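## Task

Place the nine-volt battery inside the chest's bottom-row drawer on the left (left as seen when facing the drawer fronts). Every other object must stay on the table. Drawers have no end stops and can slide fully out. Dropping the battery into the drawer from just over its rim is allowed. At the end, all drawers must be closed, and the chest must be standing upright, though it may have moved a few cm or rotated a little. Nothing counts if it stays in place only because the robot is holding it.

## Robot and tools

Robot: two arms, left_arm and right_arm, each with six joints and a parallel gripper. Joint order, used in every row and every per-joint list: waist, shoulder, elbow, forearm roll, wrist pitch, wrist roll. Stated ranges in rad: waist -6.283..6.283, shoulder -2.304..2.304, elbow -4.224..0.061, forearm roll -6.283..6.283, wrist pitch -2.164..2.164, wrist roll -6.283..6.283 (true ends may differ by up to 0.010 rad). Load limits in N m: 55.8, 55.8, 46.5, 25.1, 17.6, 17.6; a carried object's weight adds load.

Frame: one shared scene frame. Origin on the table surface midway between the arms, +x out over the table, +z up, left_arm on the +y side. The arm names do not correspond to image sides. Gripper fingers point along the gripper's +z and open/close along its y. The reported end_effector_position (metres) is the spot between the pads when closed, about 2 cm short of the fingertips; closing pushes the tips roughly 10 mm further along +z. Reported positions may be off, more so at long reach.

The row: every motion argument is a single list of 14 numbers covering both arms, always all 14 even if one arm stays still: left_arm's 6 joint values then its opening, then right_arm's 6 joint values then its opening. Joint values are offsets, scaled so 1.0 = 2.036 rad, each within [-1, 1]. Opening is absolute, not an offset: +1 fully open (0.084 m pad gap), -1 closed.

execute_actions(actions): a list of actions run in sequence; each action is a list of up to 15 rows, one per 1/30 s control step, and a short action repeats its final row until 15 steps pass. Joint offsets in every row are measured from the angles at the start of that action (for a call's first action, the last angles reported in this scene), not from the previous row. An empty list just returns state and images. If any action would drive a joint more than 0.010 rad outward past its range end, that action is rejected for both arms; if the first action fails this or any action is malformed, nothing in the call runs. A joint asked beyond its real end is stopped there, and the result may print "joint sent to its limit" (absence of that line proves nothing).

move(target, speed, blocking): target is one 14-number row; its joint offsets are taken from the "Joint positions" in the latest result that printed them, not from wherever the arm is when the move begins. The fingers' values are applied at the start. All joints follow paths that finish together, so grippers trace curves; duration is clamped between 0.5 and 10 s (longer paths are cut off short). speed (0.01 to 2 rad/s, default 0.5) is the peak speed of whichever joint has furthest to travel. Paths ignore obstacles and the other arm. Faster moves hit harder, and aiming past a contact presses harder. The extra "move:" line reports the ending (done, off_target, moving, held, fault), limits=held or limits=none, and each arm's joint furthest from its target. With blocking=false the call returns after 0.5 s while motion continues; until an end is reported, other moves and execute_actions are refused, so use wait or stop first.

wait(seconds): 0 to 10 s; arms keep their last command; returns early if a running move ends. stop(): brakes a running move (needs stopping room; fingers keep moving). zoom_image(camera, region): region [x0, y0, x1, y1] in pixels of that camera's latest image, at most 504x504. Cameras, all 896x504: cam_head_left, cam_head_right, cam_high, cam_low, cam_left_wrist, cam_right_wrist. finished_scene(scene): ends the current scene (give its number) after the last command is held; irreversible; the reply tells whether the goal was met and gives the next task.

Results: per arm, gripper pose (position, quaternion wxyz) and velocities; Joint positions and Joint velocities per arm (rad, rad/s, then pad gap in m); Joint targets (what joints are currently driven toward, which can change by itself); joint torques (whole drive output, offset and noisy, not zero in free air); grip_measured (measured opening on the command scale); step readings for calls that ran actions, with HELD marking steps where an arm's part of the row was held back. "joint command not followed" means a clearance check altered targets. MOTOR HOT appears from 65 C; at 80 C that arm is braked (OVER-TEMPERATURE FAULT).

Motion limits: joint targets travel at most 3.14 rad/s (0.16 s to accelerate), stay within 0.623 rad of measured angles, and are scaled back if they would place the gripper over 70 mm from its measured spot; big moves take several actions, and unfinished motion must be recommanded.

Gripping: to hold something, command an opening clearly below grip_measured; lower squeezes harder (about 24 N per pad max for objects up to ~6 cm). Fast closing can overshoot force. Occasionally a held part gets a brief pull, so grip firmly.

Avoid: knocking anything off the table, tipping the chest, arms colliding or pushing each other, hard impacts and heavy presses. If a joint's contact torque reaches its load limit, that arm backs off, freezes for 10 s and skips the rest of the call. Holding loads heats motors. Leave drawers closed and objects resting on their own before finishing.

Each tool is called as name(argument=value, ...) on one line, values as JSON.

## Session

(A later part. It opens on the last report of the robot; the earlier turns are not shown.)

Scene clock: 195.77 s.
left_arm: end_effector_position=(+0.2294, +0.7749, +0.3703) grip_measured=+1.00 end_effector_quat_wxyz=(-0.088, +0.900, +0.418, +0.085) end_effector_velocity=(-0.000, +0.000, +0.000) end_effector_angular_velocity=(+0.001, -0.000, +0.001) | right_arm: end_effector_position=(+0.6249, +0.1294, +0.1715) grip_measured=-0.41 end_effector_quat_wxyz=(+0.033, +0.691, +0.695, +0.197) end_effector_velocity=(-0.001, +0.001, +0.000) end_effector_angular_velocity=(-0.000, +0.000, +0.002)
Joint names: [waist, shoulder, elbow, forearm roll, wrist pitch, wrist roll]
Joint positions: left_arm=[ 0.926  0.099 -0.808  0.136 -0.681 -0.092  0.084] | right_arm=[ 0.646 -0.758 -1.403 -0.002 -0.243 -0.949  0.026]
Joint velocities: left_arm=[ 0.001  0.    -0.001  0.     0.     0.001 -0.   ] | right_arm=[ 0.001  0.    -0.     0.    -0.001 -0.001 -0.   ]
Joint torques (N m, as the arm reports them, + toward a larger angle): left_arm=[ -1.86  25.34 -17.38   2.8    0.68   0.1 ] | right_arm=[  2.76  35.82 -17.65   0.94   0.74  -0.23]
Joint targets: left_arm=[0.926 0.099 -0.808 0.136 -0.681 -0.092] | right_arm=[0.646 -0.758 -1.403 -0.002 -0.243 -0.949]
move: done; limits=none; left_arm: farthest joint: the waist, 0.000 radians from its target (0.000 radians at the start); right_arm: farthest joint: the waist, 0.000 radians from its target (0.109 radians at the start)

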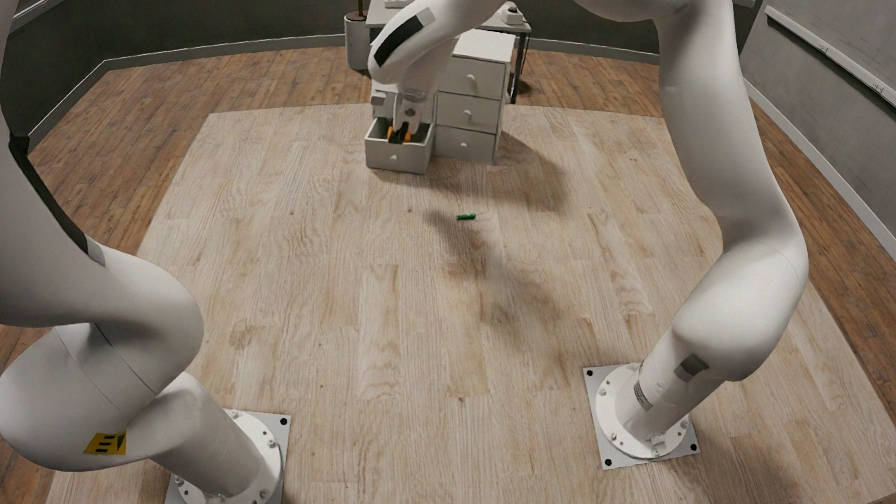

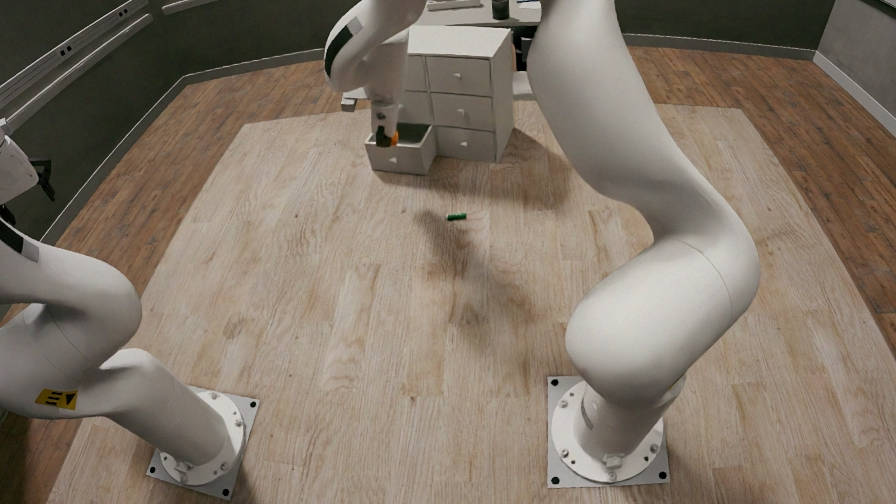

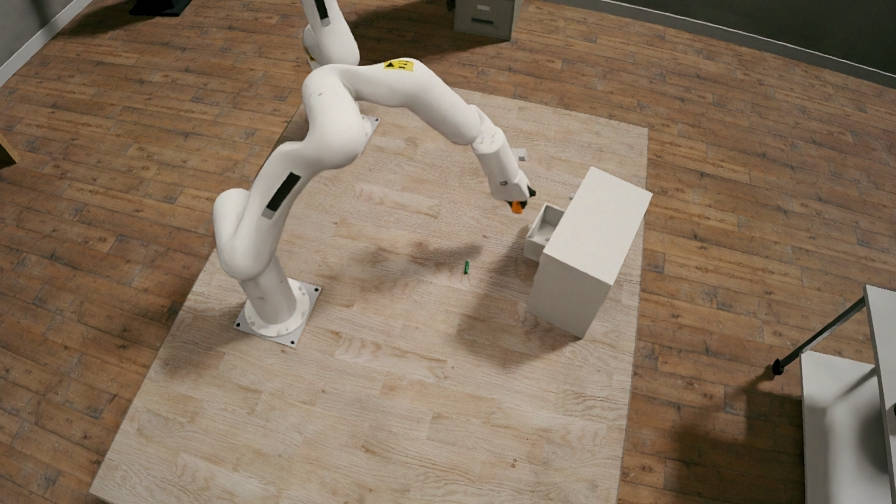

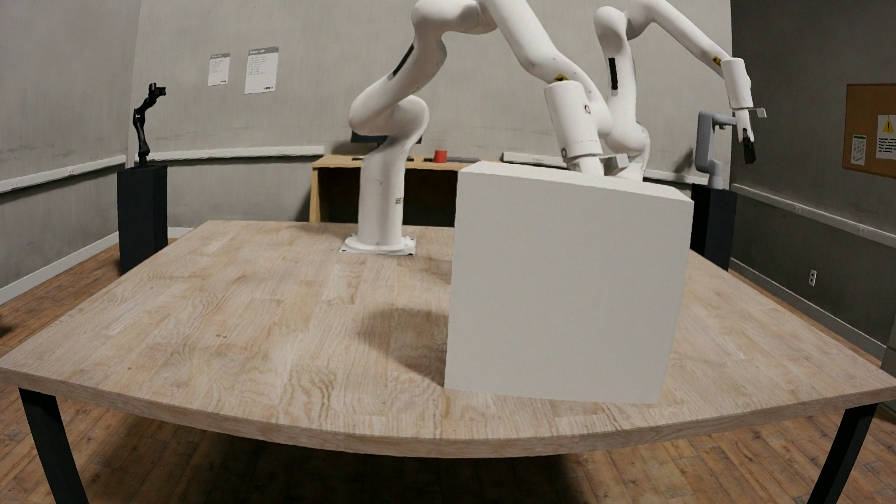

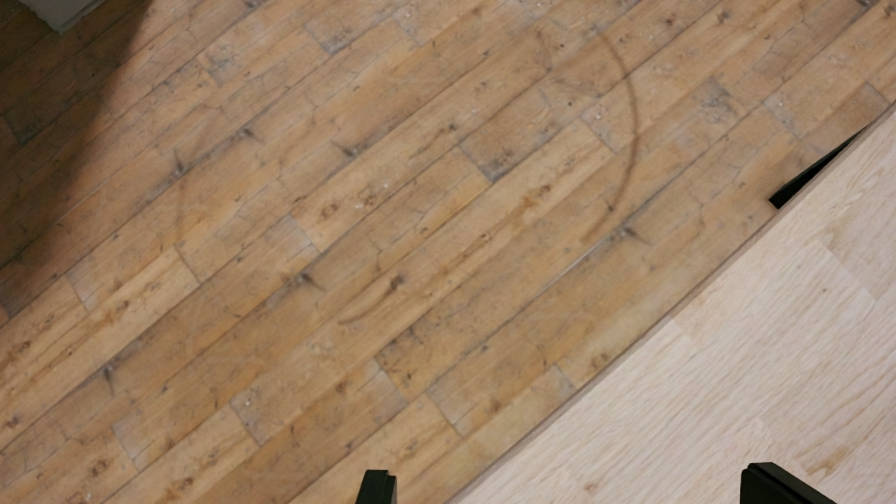

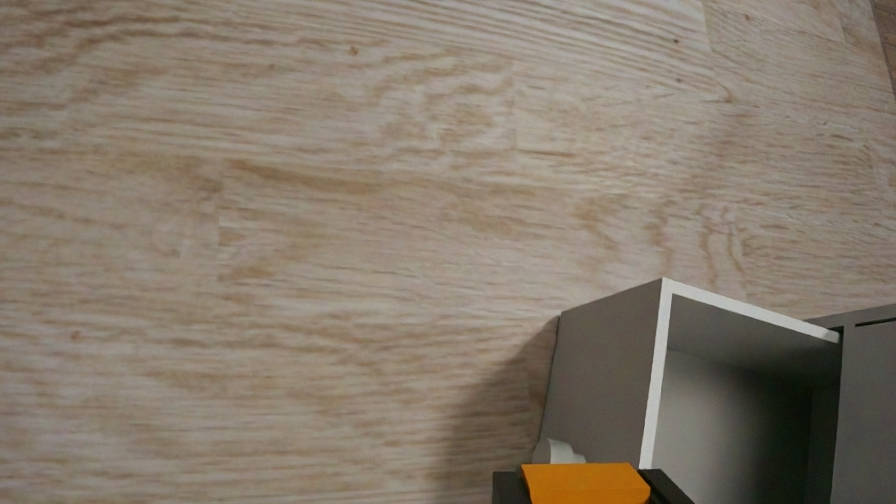

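move(target=[0,0,0,0,0,0,1,-0.036,-0.13,-0.19,0,-0.065,-0.02,-0.8], speed=0.2)

Scene clock: 208.80 s.
left_arm: end_effector_position=(+0.2294, +0.7749, +0.3703) grip_measured=+1.00 end_effector_quat_wxyz=(-0.088, +0.900, +0.418, +0.085) end_effector_velocity=(-0.000, +0.000, -0.000) end_effector_angular_velocity=(-0.001, +0.001, +0.001) | right_arm: end_effector_position=(+0.7317, +0.1317, +0.1383) grip_measured=-0.41 end_effector_quat_wxyz=(+0.043, +0.703, +0.684, +0.190) end_effector_velocity=(-0.000, -0.000, -0.001) end_effector_angular_velocity=(-0.001, +0.002, +0.000)
Joint names: [waist, shoulder, elbow, forearm roll, wrist pitch, wrist roll]
Joint positions: left_arm=[ 0.926  0.099 -0.808  0.136 -0.681 -0.092  0.084] | right_arm=[ 0.573 -1.023 -1.789 -0.002 -0.376 -0.99   0.026]
Joint velocities: left_arm=[ 0.    -0.001 -0.     0.001 -0.    -0.001 -0.   ] | right_arm=[ 0.    -0.001  0.     0.    -0.    -0.    -0.   ]
Joint torques (N m, as the arm reports them, + toward a larger angle): left_arm=[ -0.08  28.82 -15.64   3.59   0.49   0.2 ] | right_arm=[ -1.29  46.14 -17.21  -0.05   0.8   -0.37]
Joint targets: left_arm=[0.926 0.099 -0.808 0.136 -0.681 -0.092] | right_arm=[0.573 -1.023 -1.790 -0.002 -0.376 -0.990]
move: done; limits=none; left_arm: farthest joint: the waist, 0.000 radians from its target (0.000 radians at the start); right_arm: farthest joint: the waist, 0.000 radians from its target (0.073 radians at the start)

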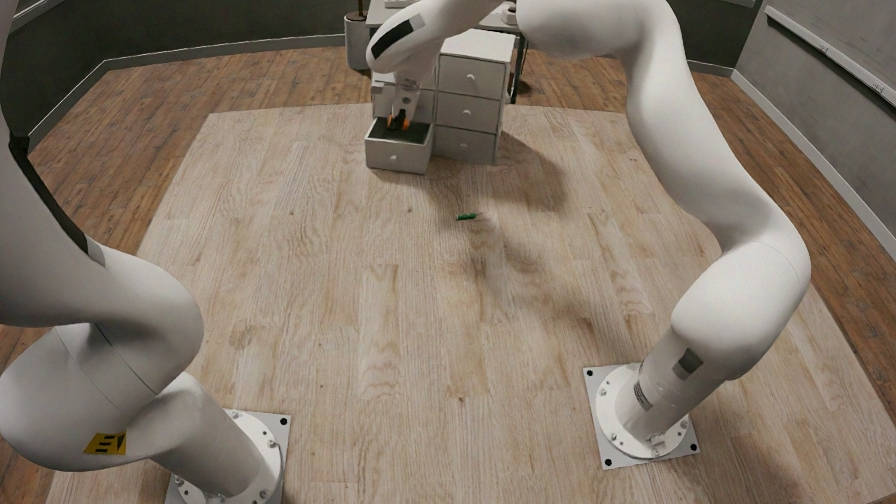

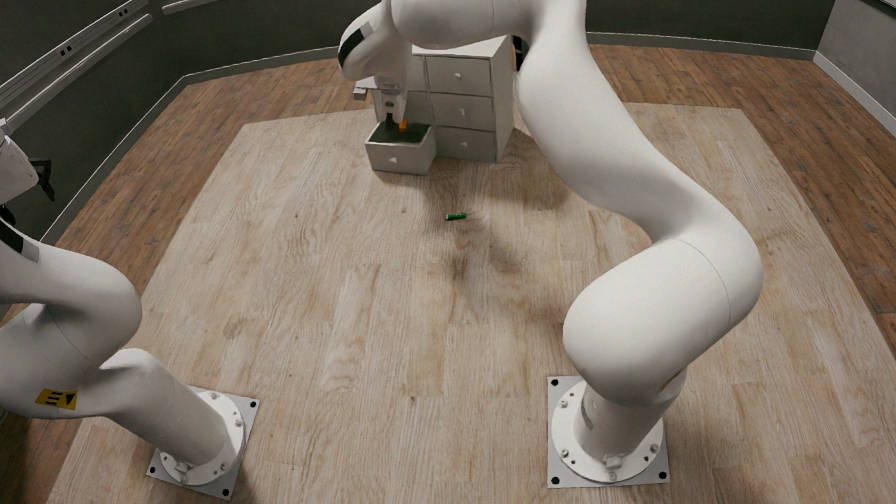

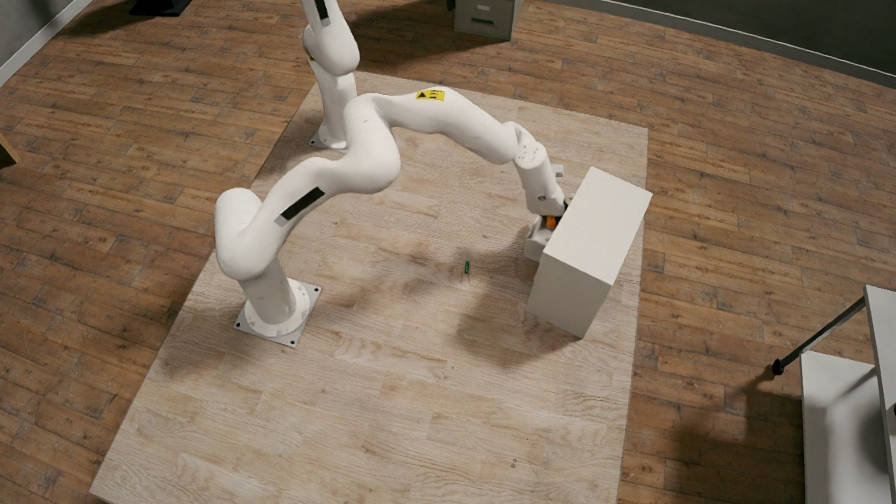

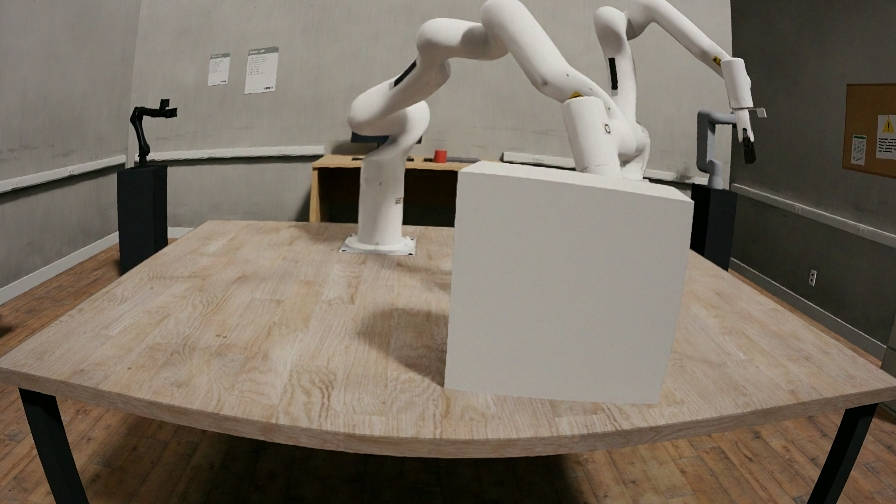

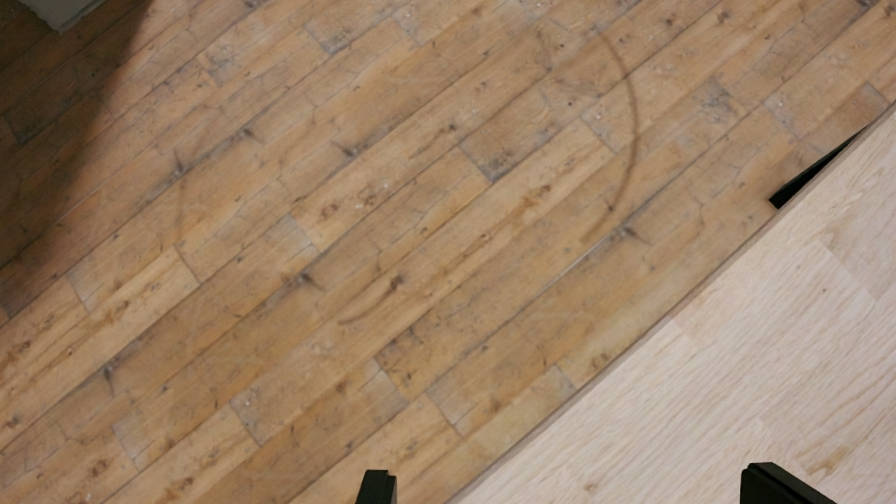

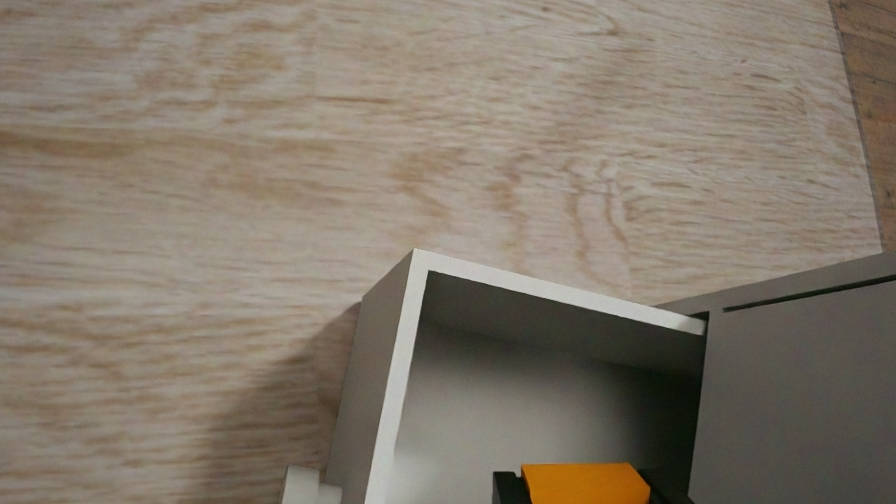

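Battery is over the interior. Drop.

move(target=[0,0,0,0,0,0,1,0,0,0,0,0,0,0.15])

move(target=[0,0,0,0,0,0,1,0.036,0.13,0.19,0,0.065,0.02,0.15], speed=0.4)

move(target=[0,0,0,0,0,0,1,-0.01,0.06,0.25,0,0.579,0.856,0.4], speed=0.9)

Scene clock: 213.40 s.
left_arm: end_effector_position=(+0.2294, +0.7749, +0.3703) grip_measured=+1.00 end_effector_quat_wxyz=(-0.088, +0.900, +0.418, +0.085) end_effector_velocity=(-0.000, +0.000, +0.001) end_effector_angular_velocity=(+0.001, -0.001, +0.001) | right_arm: end_effector_position=(+0.7315, +0.1317, +0.1382) grip_measured=+0.14 end_effector_quat_wxyz=(+0.043, +0.703, +0.684, +0.189) end_effector_velocity=(+0.000, -0.000, +0.000) end_effector_angular_velocity=(-0.000, +0.000, -0.000)
Joint names: [waist, shoulder, elbow, forearm roll, wrist pitch, wrist roll]
Joint positions: left_arm=[ 0.926  0.099 -0.808  0.136 -0.681 -0.092  0.084] | right_arm=[ 0.573 -1.023 -1.789 -0.002 -0.376 -0.99   0.05 ]
Joint velocities: left_arm=[ 0.     0.001 -0.    -0.     0.    -0.    -0.   ] | right_arm=[-0.     0.    -0.    -0.    -0.001  0.    -0.   ]
Joint torques (N m, as the arm reports them, + toward a larger angle): left_arm=[  2.15  28.33 -16.82   1.28   0.92  -0.15] | right_arm=[ -6.74  48.2  -21.44   0.     1.63  -0.3 ]
Joint targets: left_arm=[0.926 0.099 -0.808 0.136 -0.681 -0.092] | right_arm=[0.573 -1.023 -1.789 -0.002 -0.376 -0.990]
move: done; limits=none; left_arm: farthest joint: the waist, 0.000 radians from its target (0.000 radians at the start); right_arm: farthest joint: the waist, 0.000 radians from its target (0.000 radians at the start)

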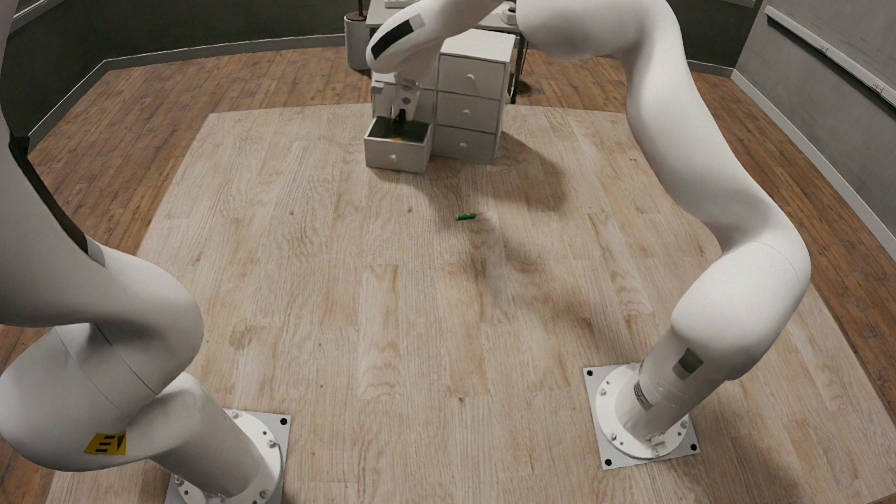

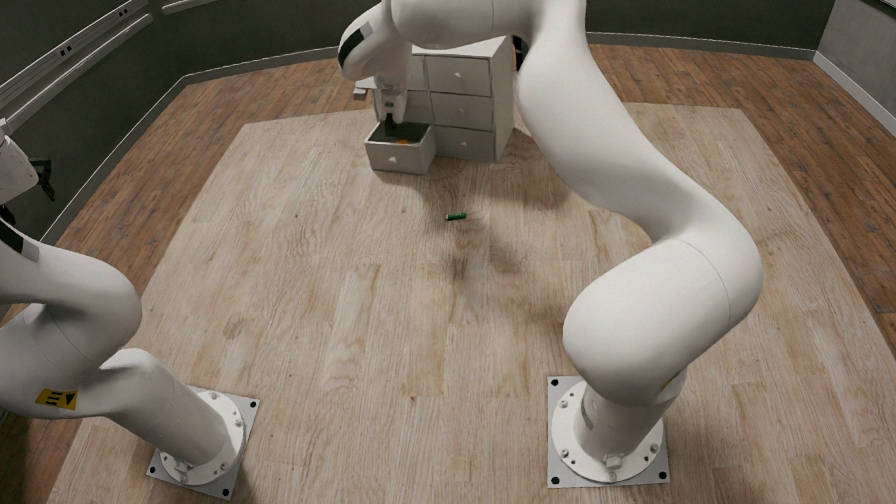

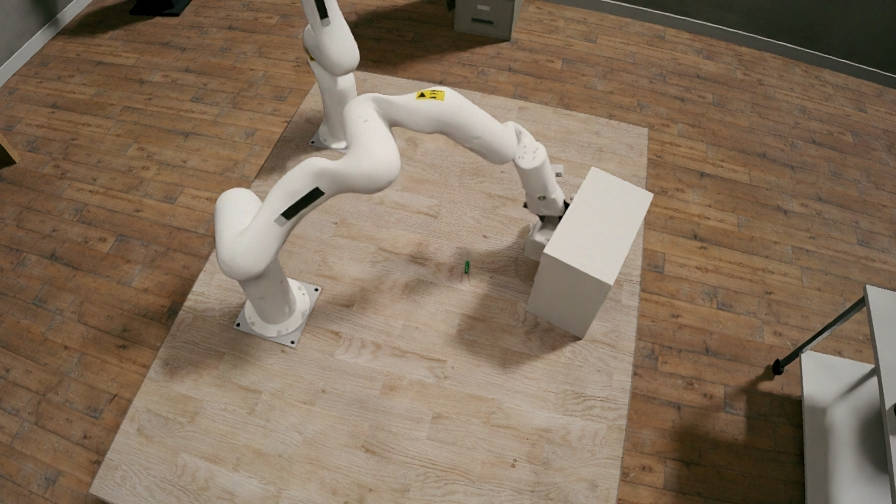

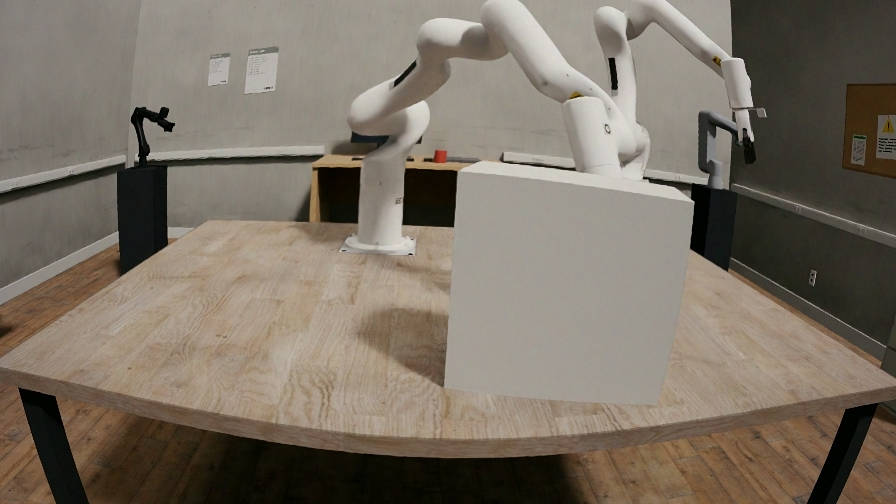

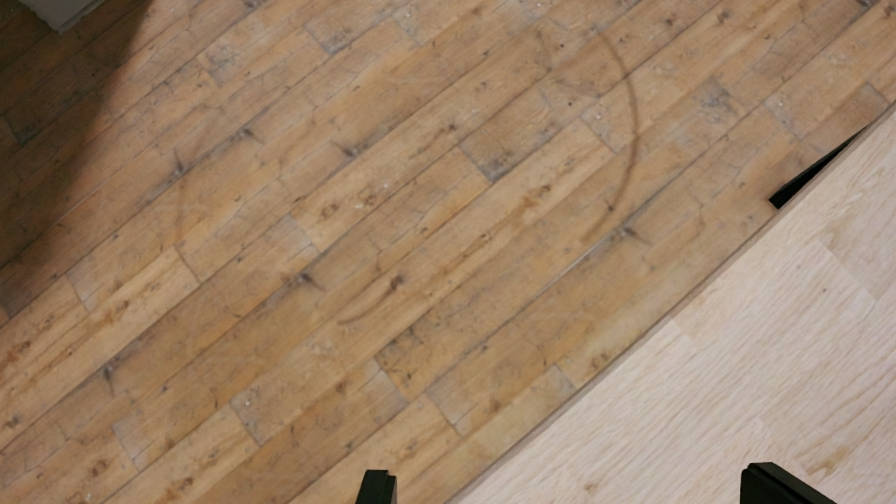

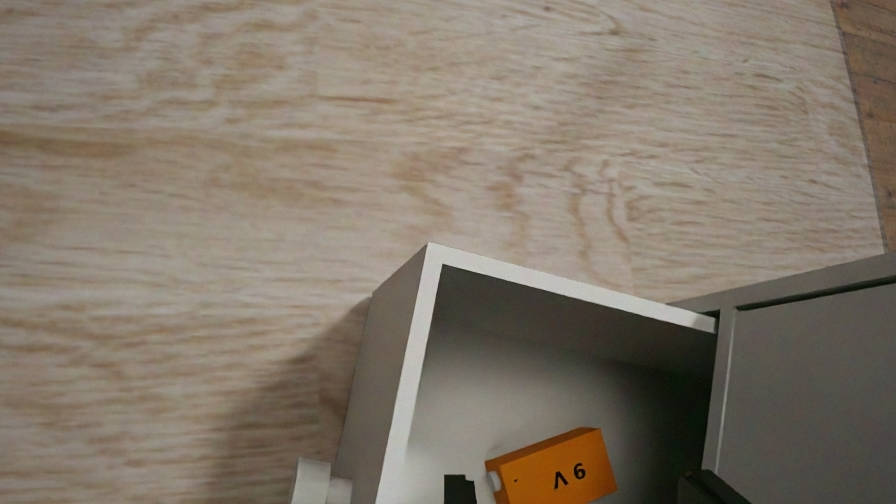

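Scene clock: 214.80 s.
left_arm: end_effector_position=(+0.2294, +0.7749, +0.3703) grip_measured=+1.00 end_effector_quat_wxyz=(-0.088, +0.900, +0.418, +0.085) end_effector_velocity=(+0.000, +0.000, +0.000) end_effector_angular_velocity=(+0.001, -0.000, -0.001) | right_arm: end_effector_position=(+0.6248, +0.1295, +0.1714) grip_measured=+0.14 end_effector_quat_wxyz=(+0.033, +0.691, +0.695, +0.196) end_effector_velocity=(-0.001, +0.001, +0.001) end_effector_angular_velocity=(-0.000, -0.000, +0.002)
Joint names: [waist, shoulder, elbow, forearm roll, wrist pitch, wrist roll]
Joint positions: left_arm=[ 0.926  0.099 -0.808  0.136 -0.681 -0.092  0.084] | right_arm=[ 0.646 -0.759 -1.403 -0.002 -0.244 -0.949  0.05 ]
Joint velocities: left_arm=[-0.001 -0.    -0.001  0.     0.     0.     0.   ] | right_arm=[ 0.001  0.002  0.001 -0.    -0.001  0.    -0.   ]
Joint torques (N m, as the arm reports them, + toward a larger angle): left_arm=[ -1.65  27.33 -17.12   2.54   0.4   -0.24] | right_arm=[  0.73  38.7  -16.01   1.51   0.74  -0.23]
Joint targets: left_arm=[0.926 0.099 -0.808 0.136 -0.681 -0.092] | right_arm=[0.647 -0.758 -1.403 -0.002 -0.244 -0.949]
move: done; limits=none; left_arm: farthest joint: the waist, 0.000 radians from its target (0.000 radians at the start); right_arm: farthest joint: the elbow, 0.001 radians from its target (0.387 radians at the start)

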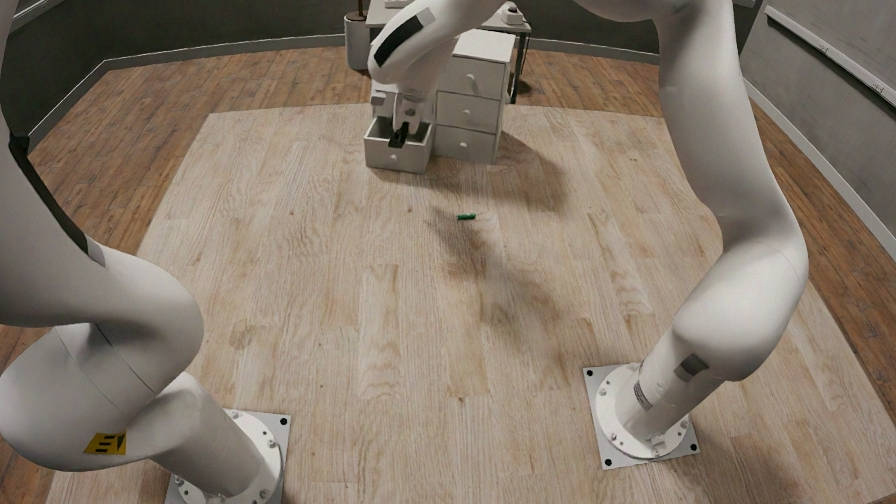

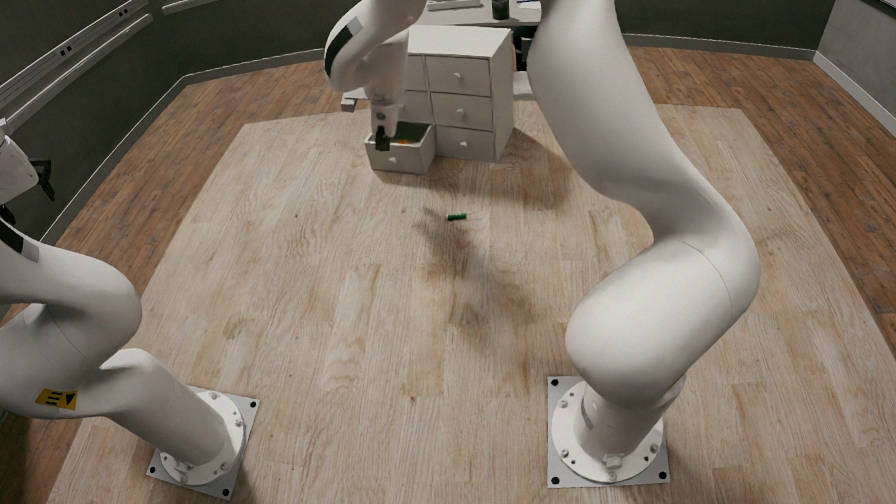

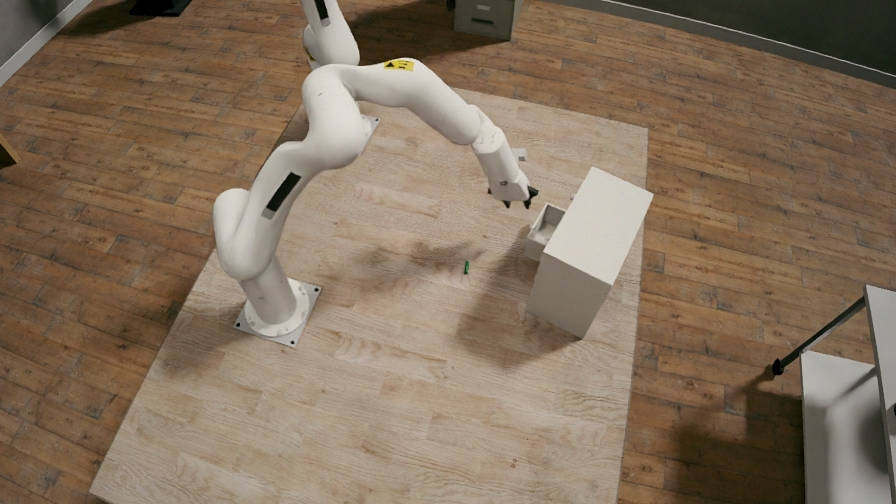

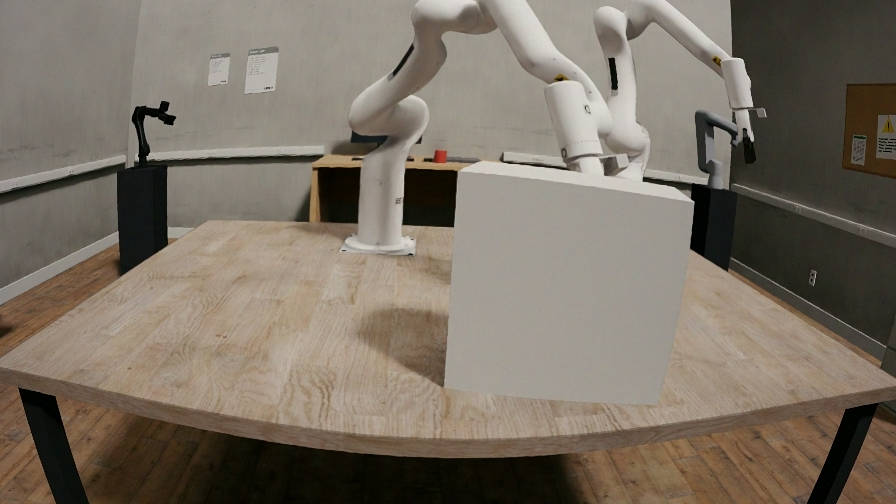

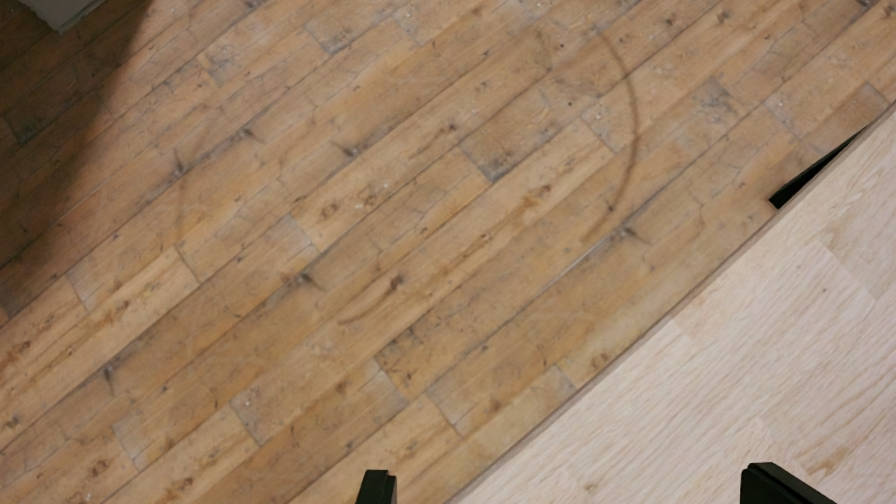

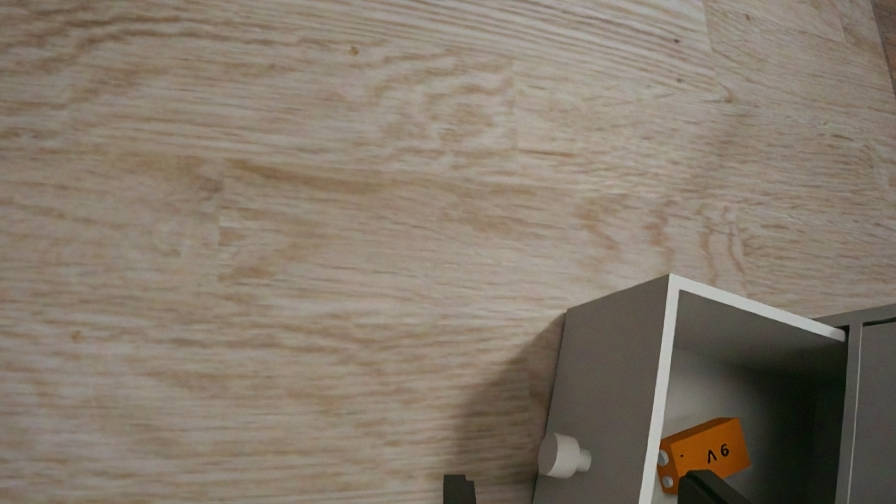

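Scene clock: 217.27 s.
left_arm: end_effector_position=(+0.2294, +0.7749, +0.3703) grip_measured=+1.00 end_effector_quat_wxyz=(-0.088, +0.900, +0.418, +0.085) end_effector_velocity=(-0.000, +0.000, +0.000) end_effector_angular_velocity=(+0.000, +0.000, +0.001) | right_arm: end_effector_position=(+0.6111, +0.1024, +0.2136) grip_measured=+0.39 end_effector_quat_wxyz=(-0.362, +0.824, -0.077, +0.430) end_effector_velocity=(-0.000, -0.001, -0.001) end_effector_angular_velocity=(-0.001, +0.003, -0.002)
Joint names: [waist, shoulder, elbow, forearm roll, wrist pitch, wrist roll]
Joint positions: left_arm=[ 0.926  0.099 -0.808  0.136 -0.681 -0.092  0.084] | right_arm=[ 0.626 -0.637 -0.894 -0.002  0.935  0.793  0.061]
Joint velocities: left_arm=[ 0.001  0.     0.     0.    -0.     0.     0.   ] | right_arm=[-0.001  0.     0.002  0.    -0.001  0.001  0.   ]
Joint torques (N m, as the arm reports them, + toward a larger angle): left_arm=[ -1.14  25.34 -17.85   2.28   0.57   0.31] | right_arm=[ -0.55  32.65 -12.61   1.01   1.36  -0.38]
Joint targets: left_arm=[0.926 0.099 -0.808 0.136 -0.681 -0.092] | right_arm=[0.626 -0.636 -0.894 -0.002 0.935 0.793]
move: done; limits=none; left_arm: farthest joint: the waist, 0.000 radians from its target (0.000 radians at the start); right_arm: farthest joint: the waist, 0.000 radians from its target (0.021 radians at the start)

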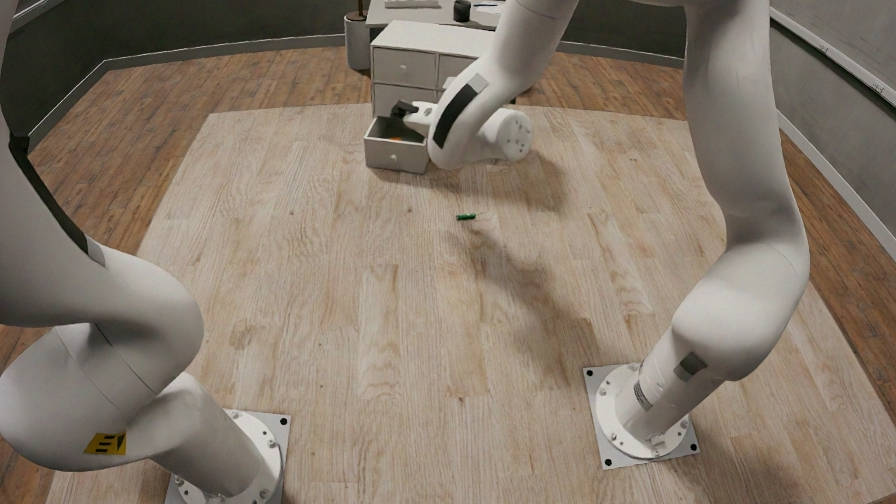

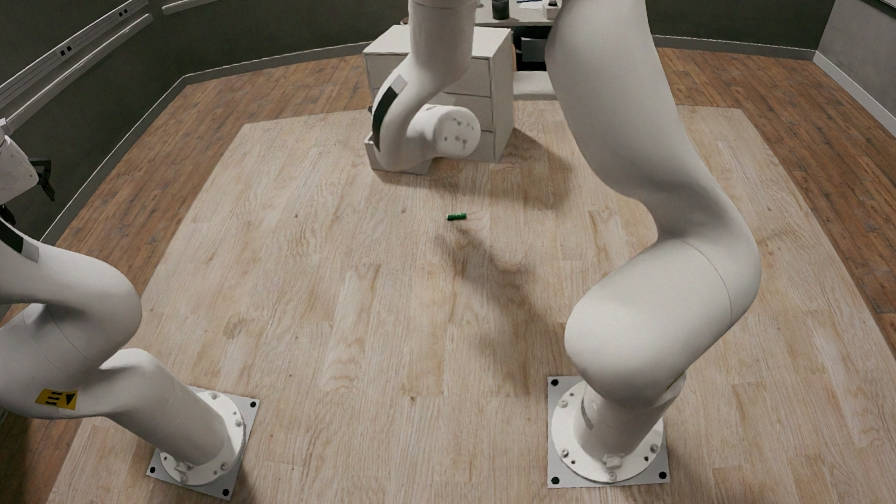

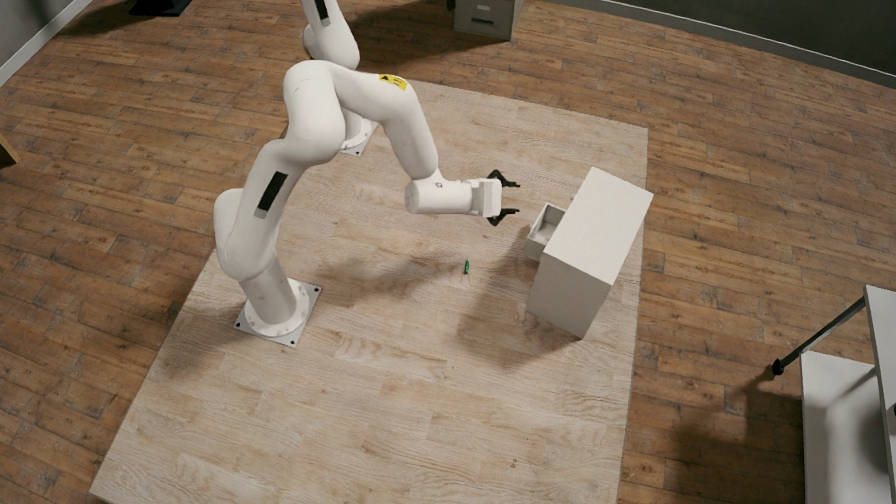

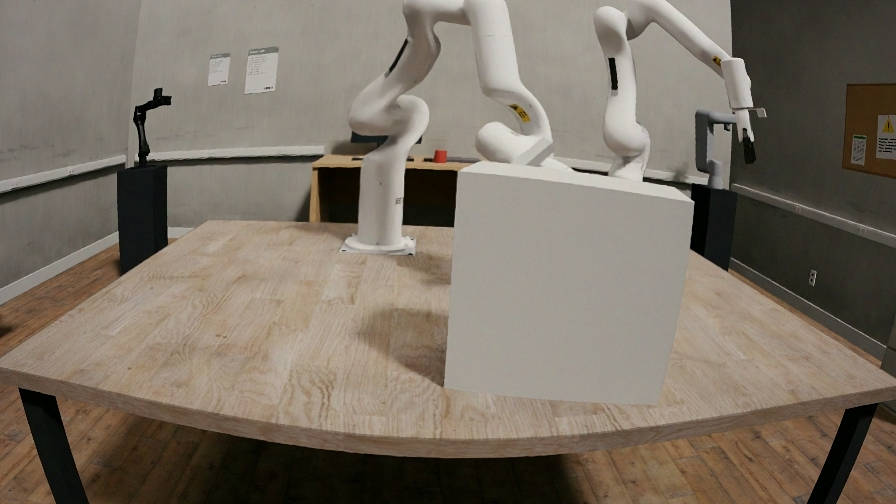

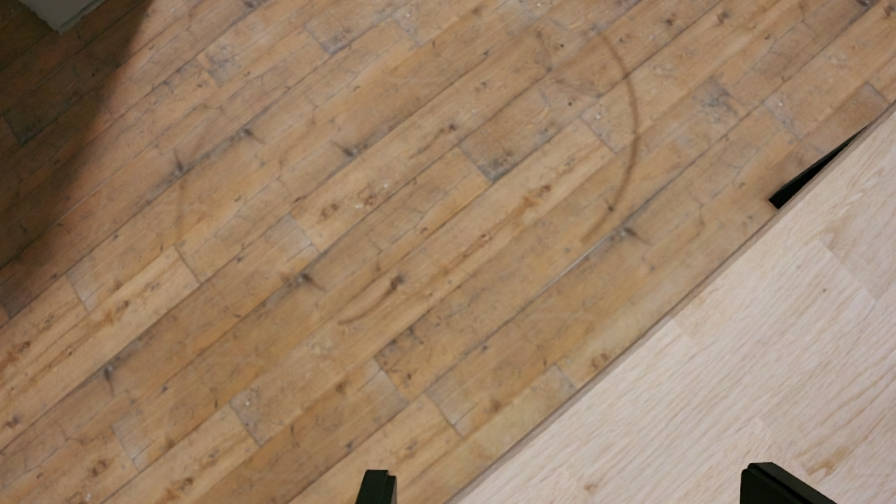

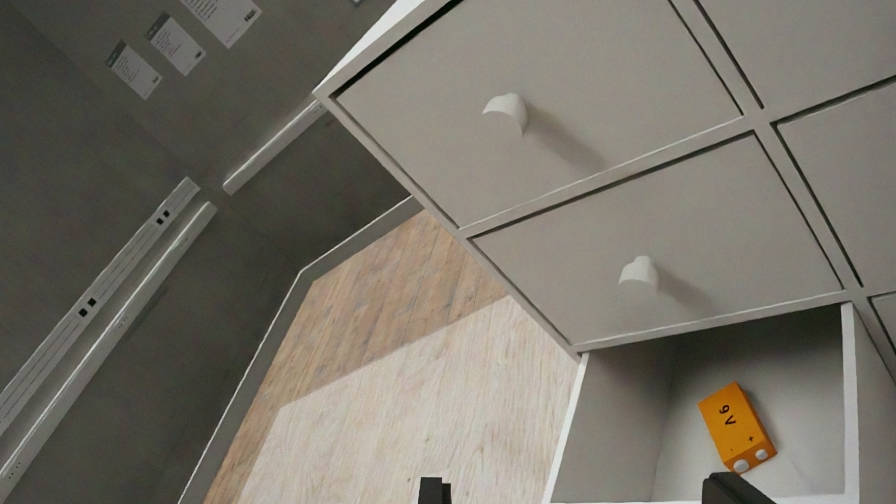

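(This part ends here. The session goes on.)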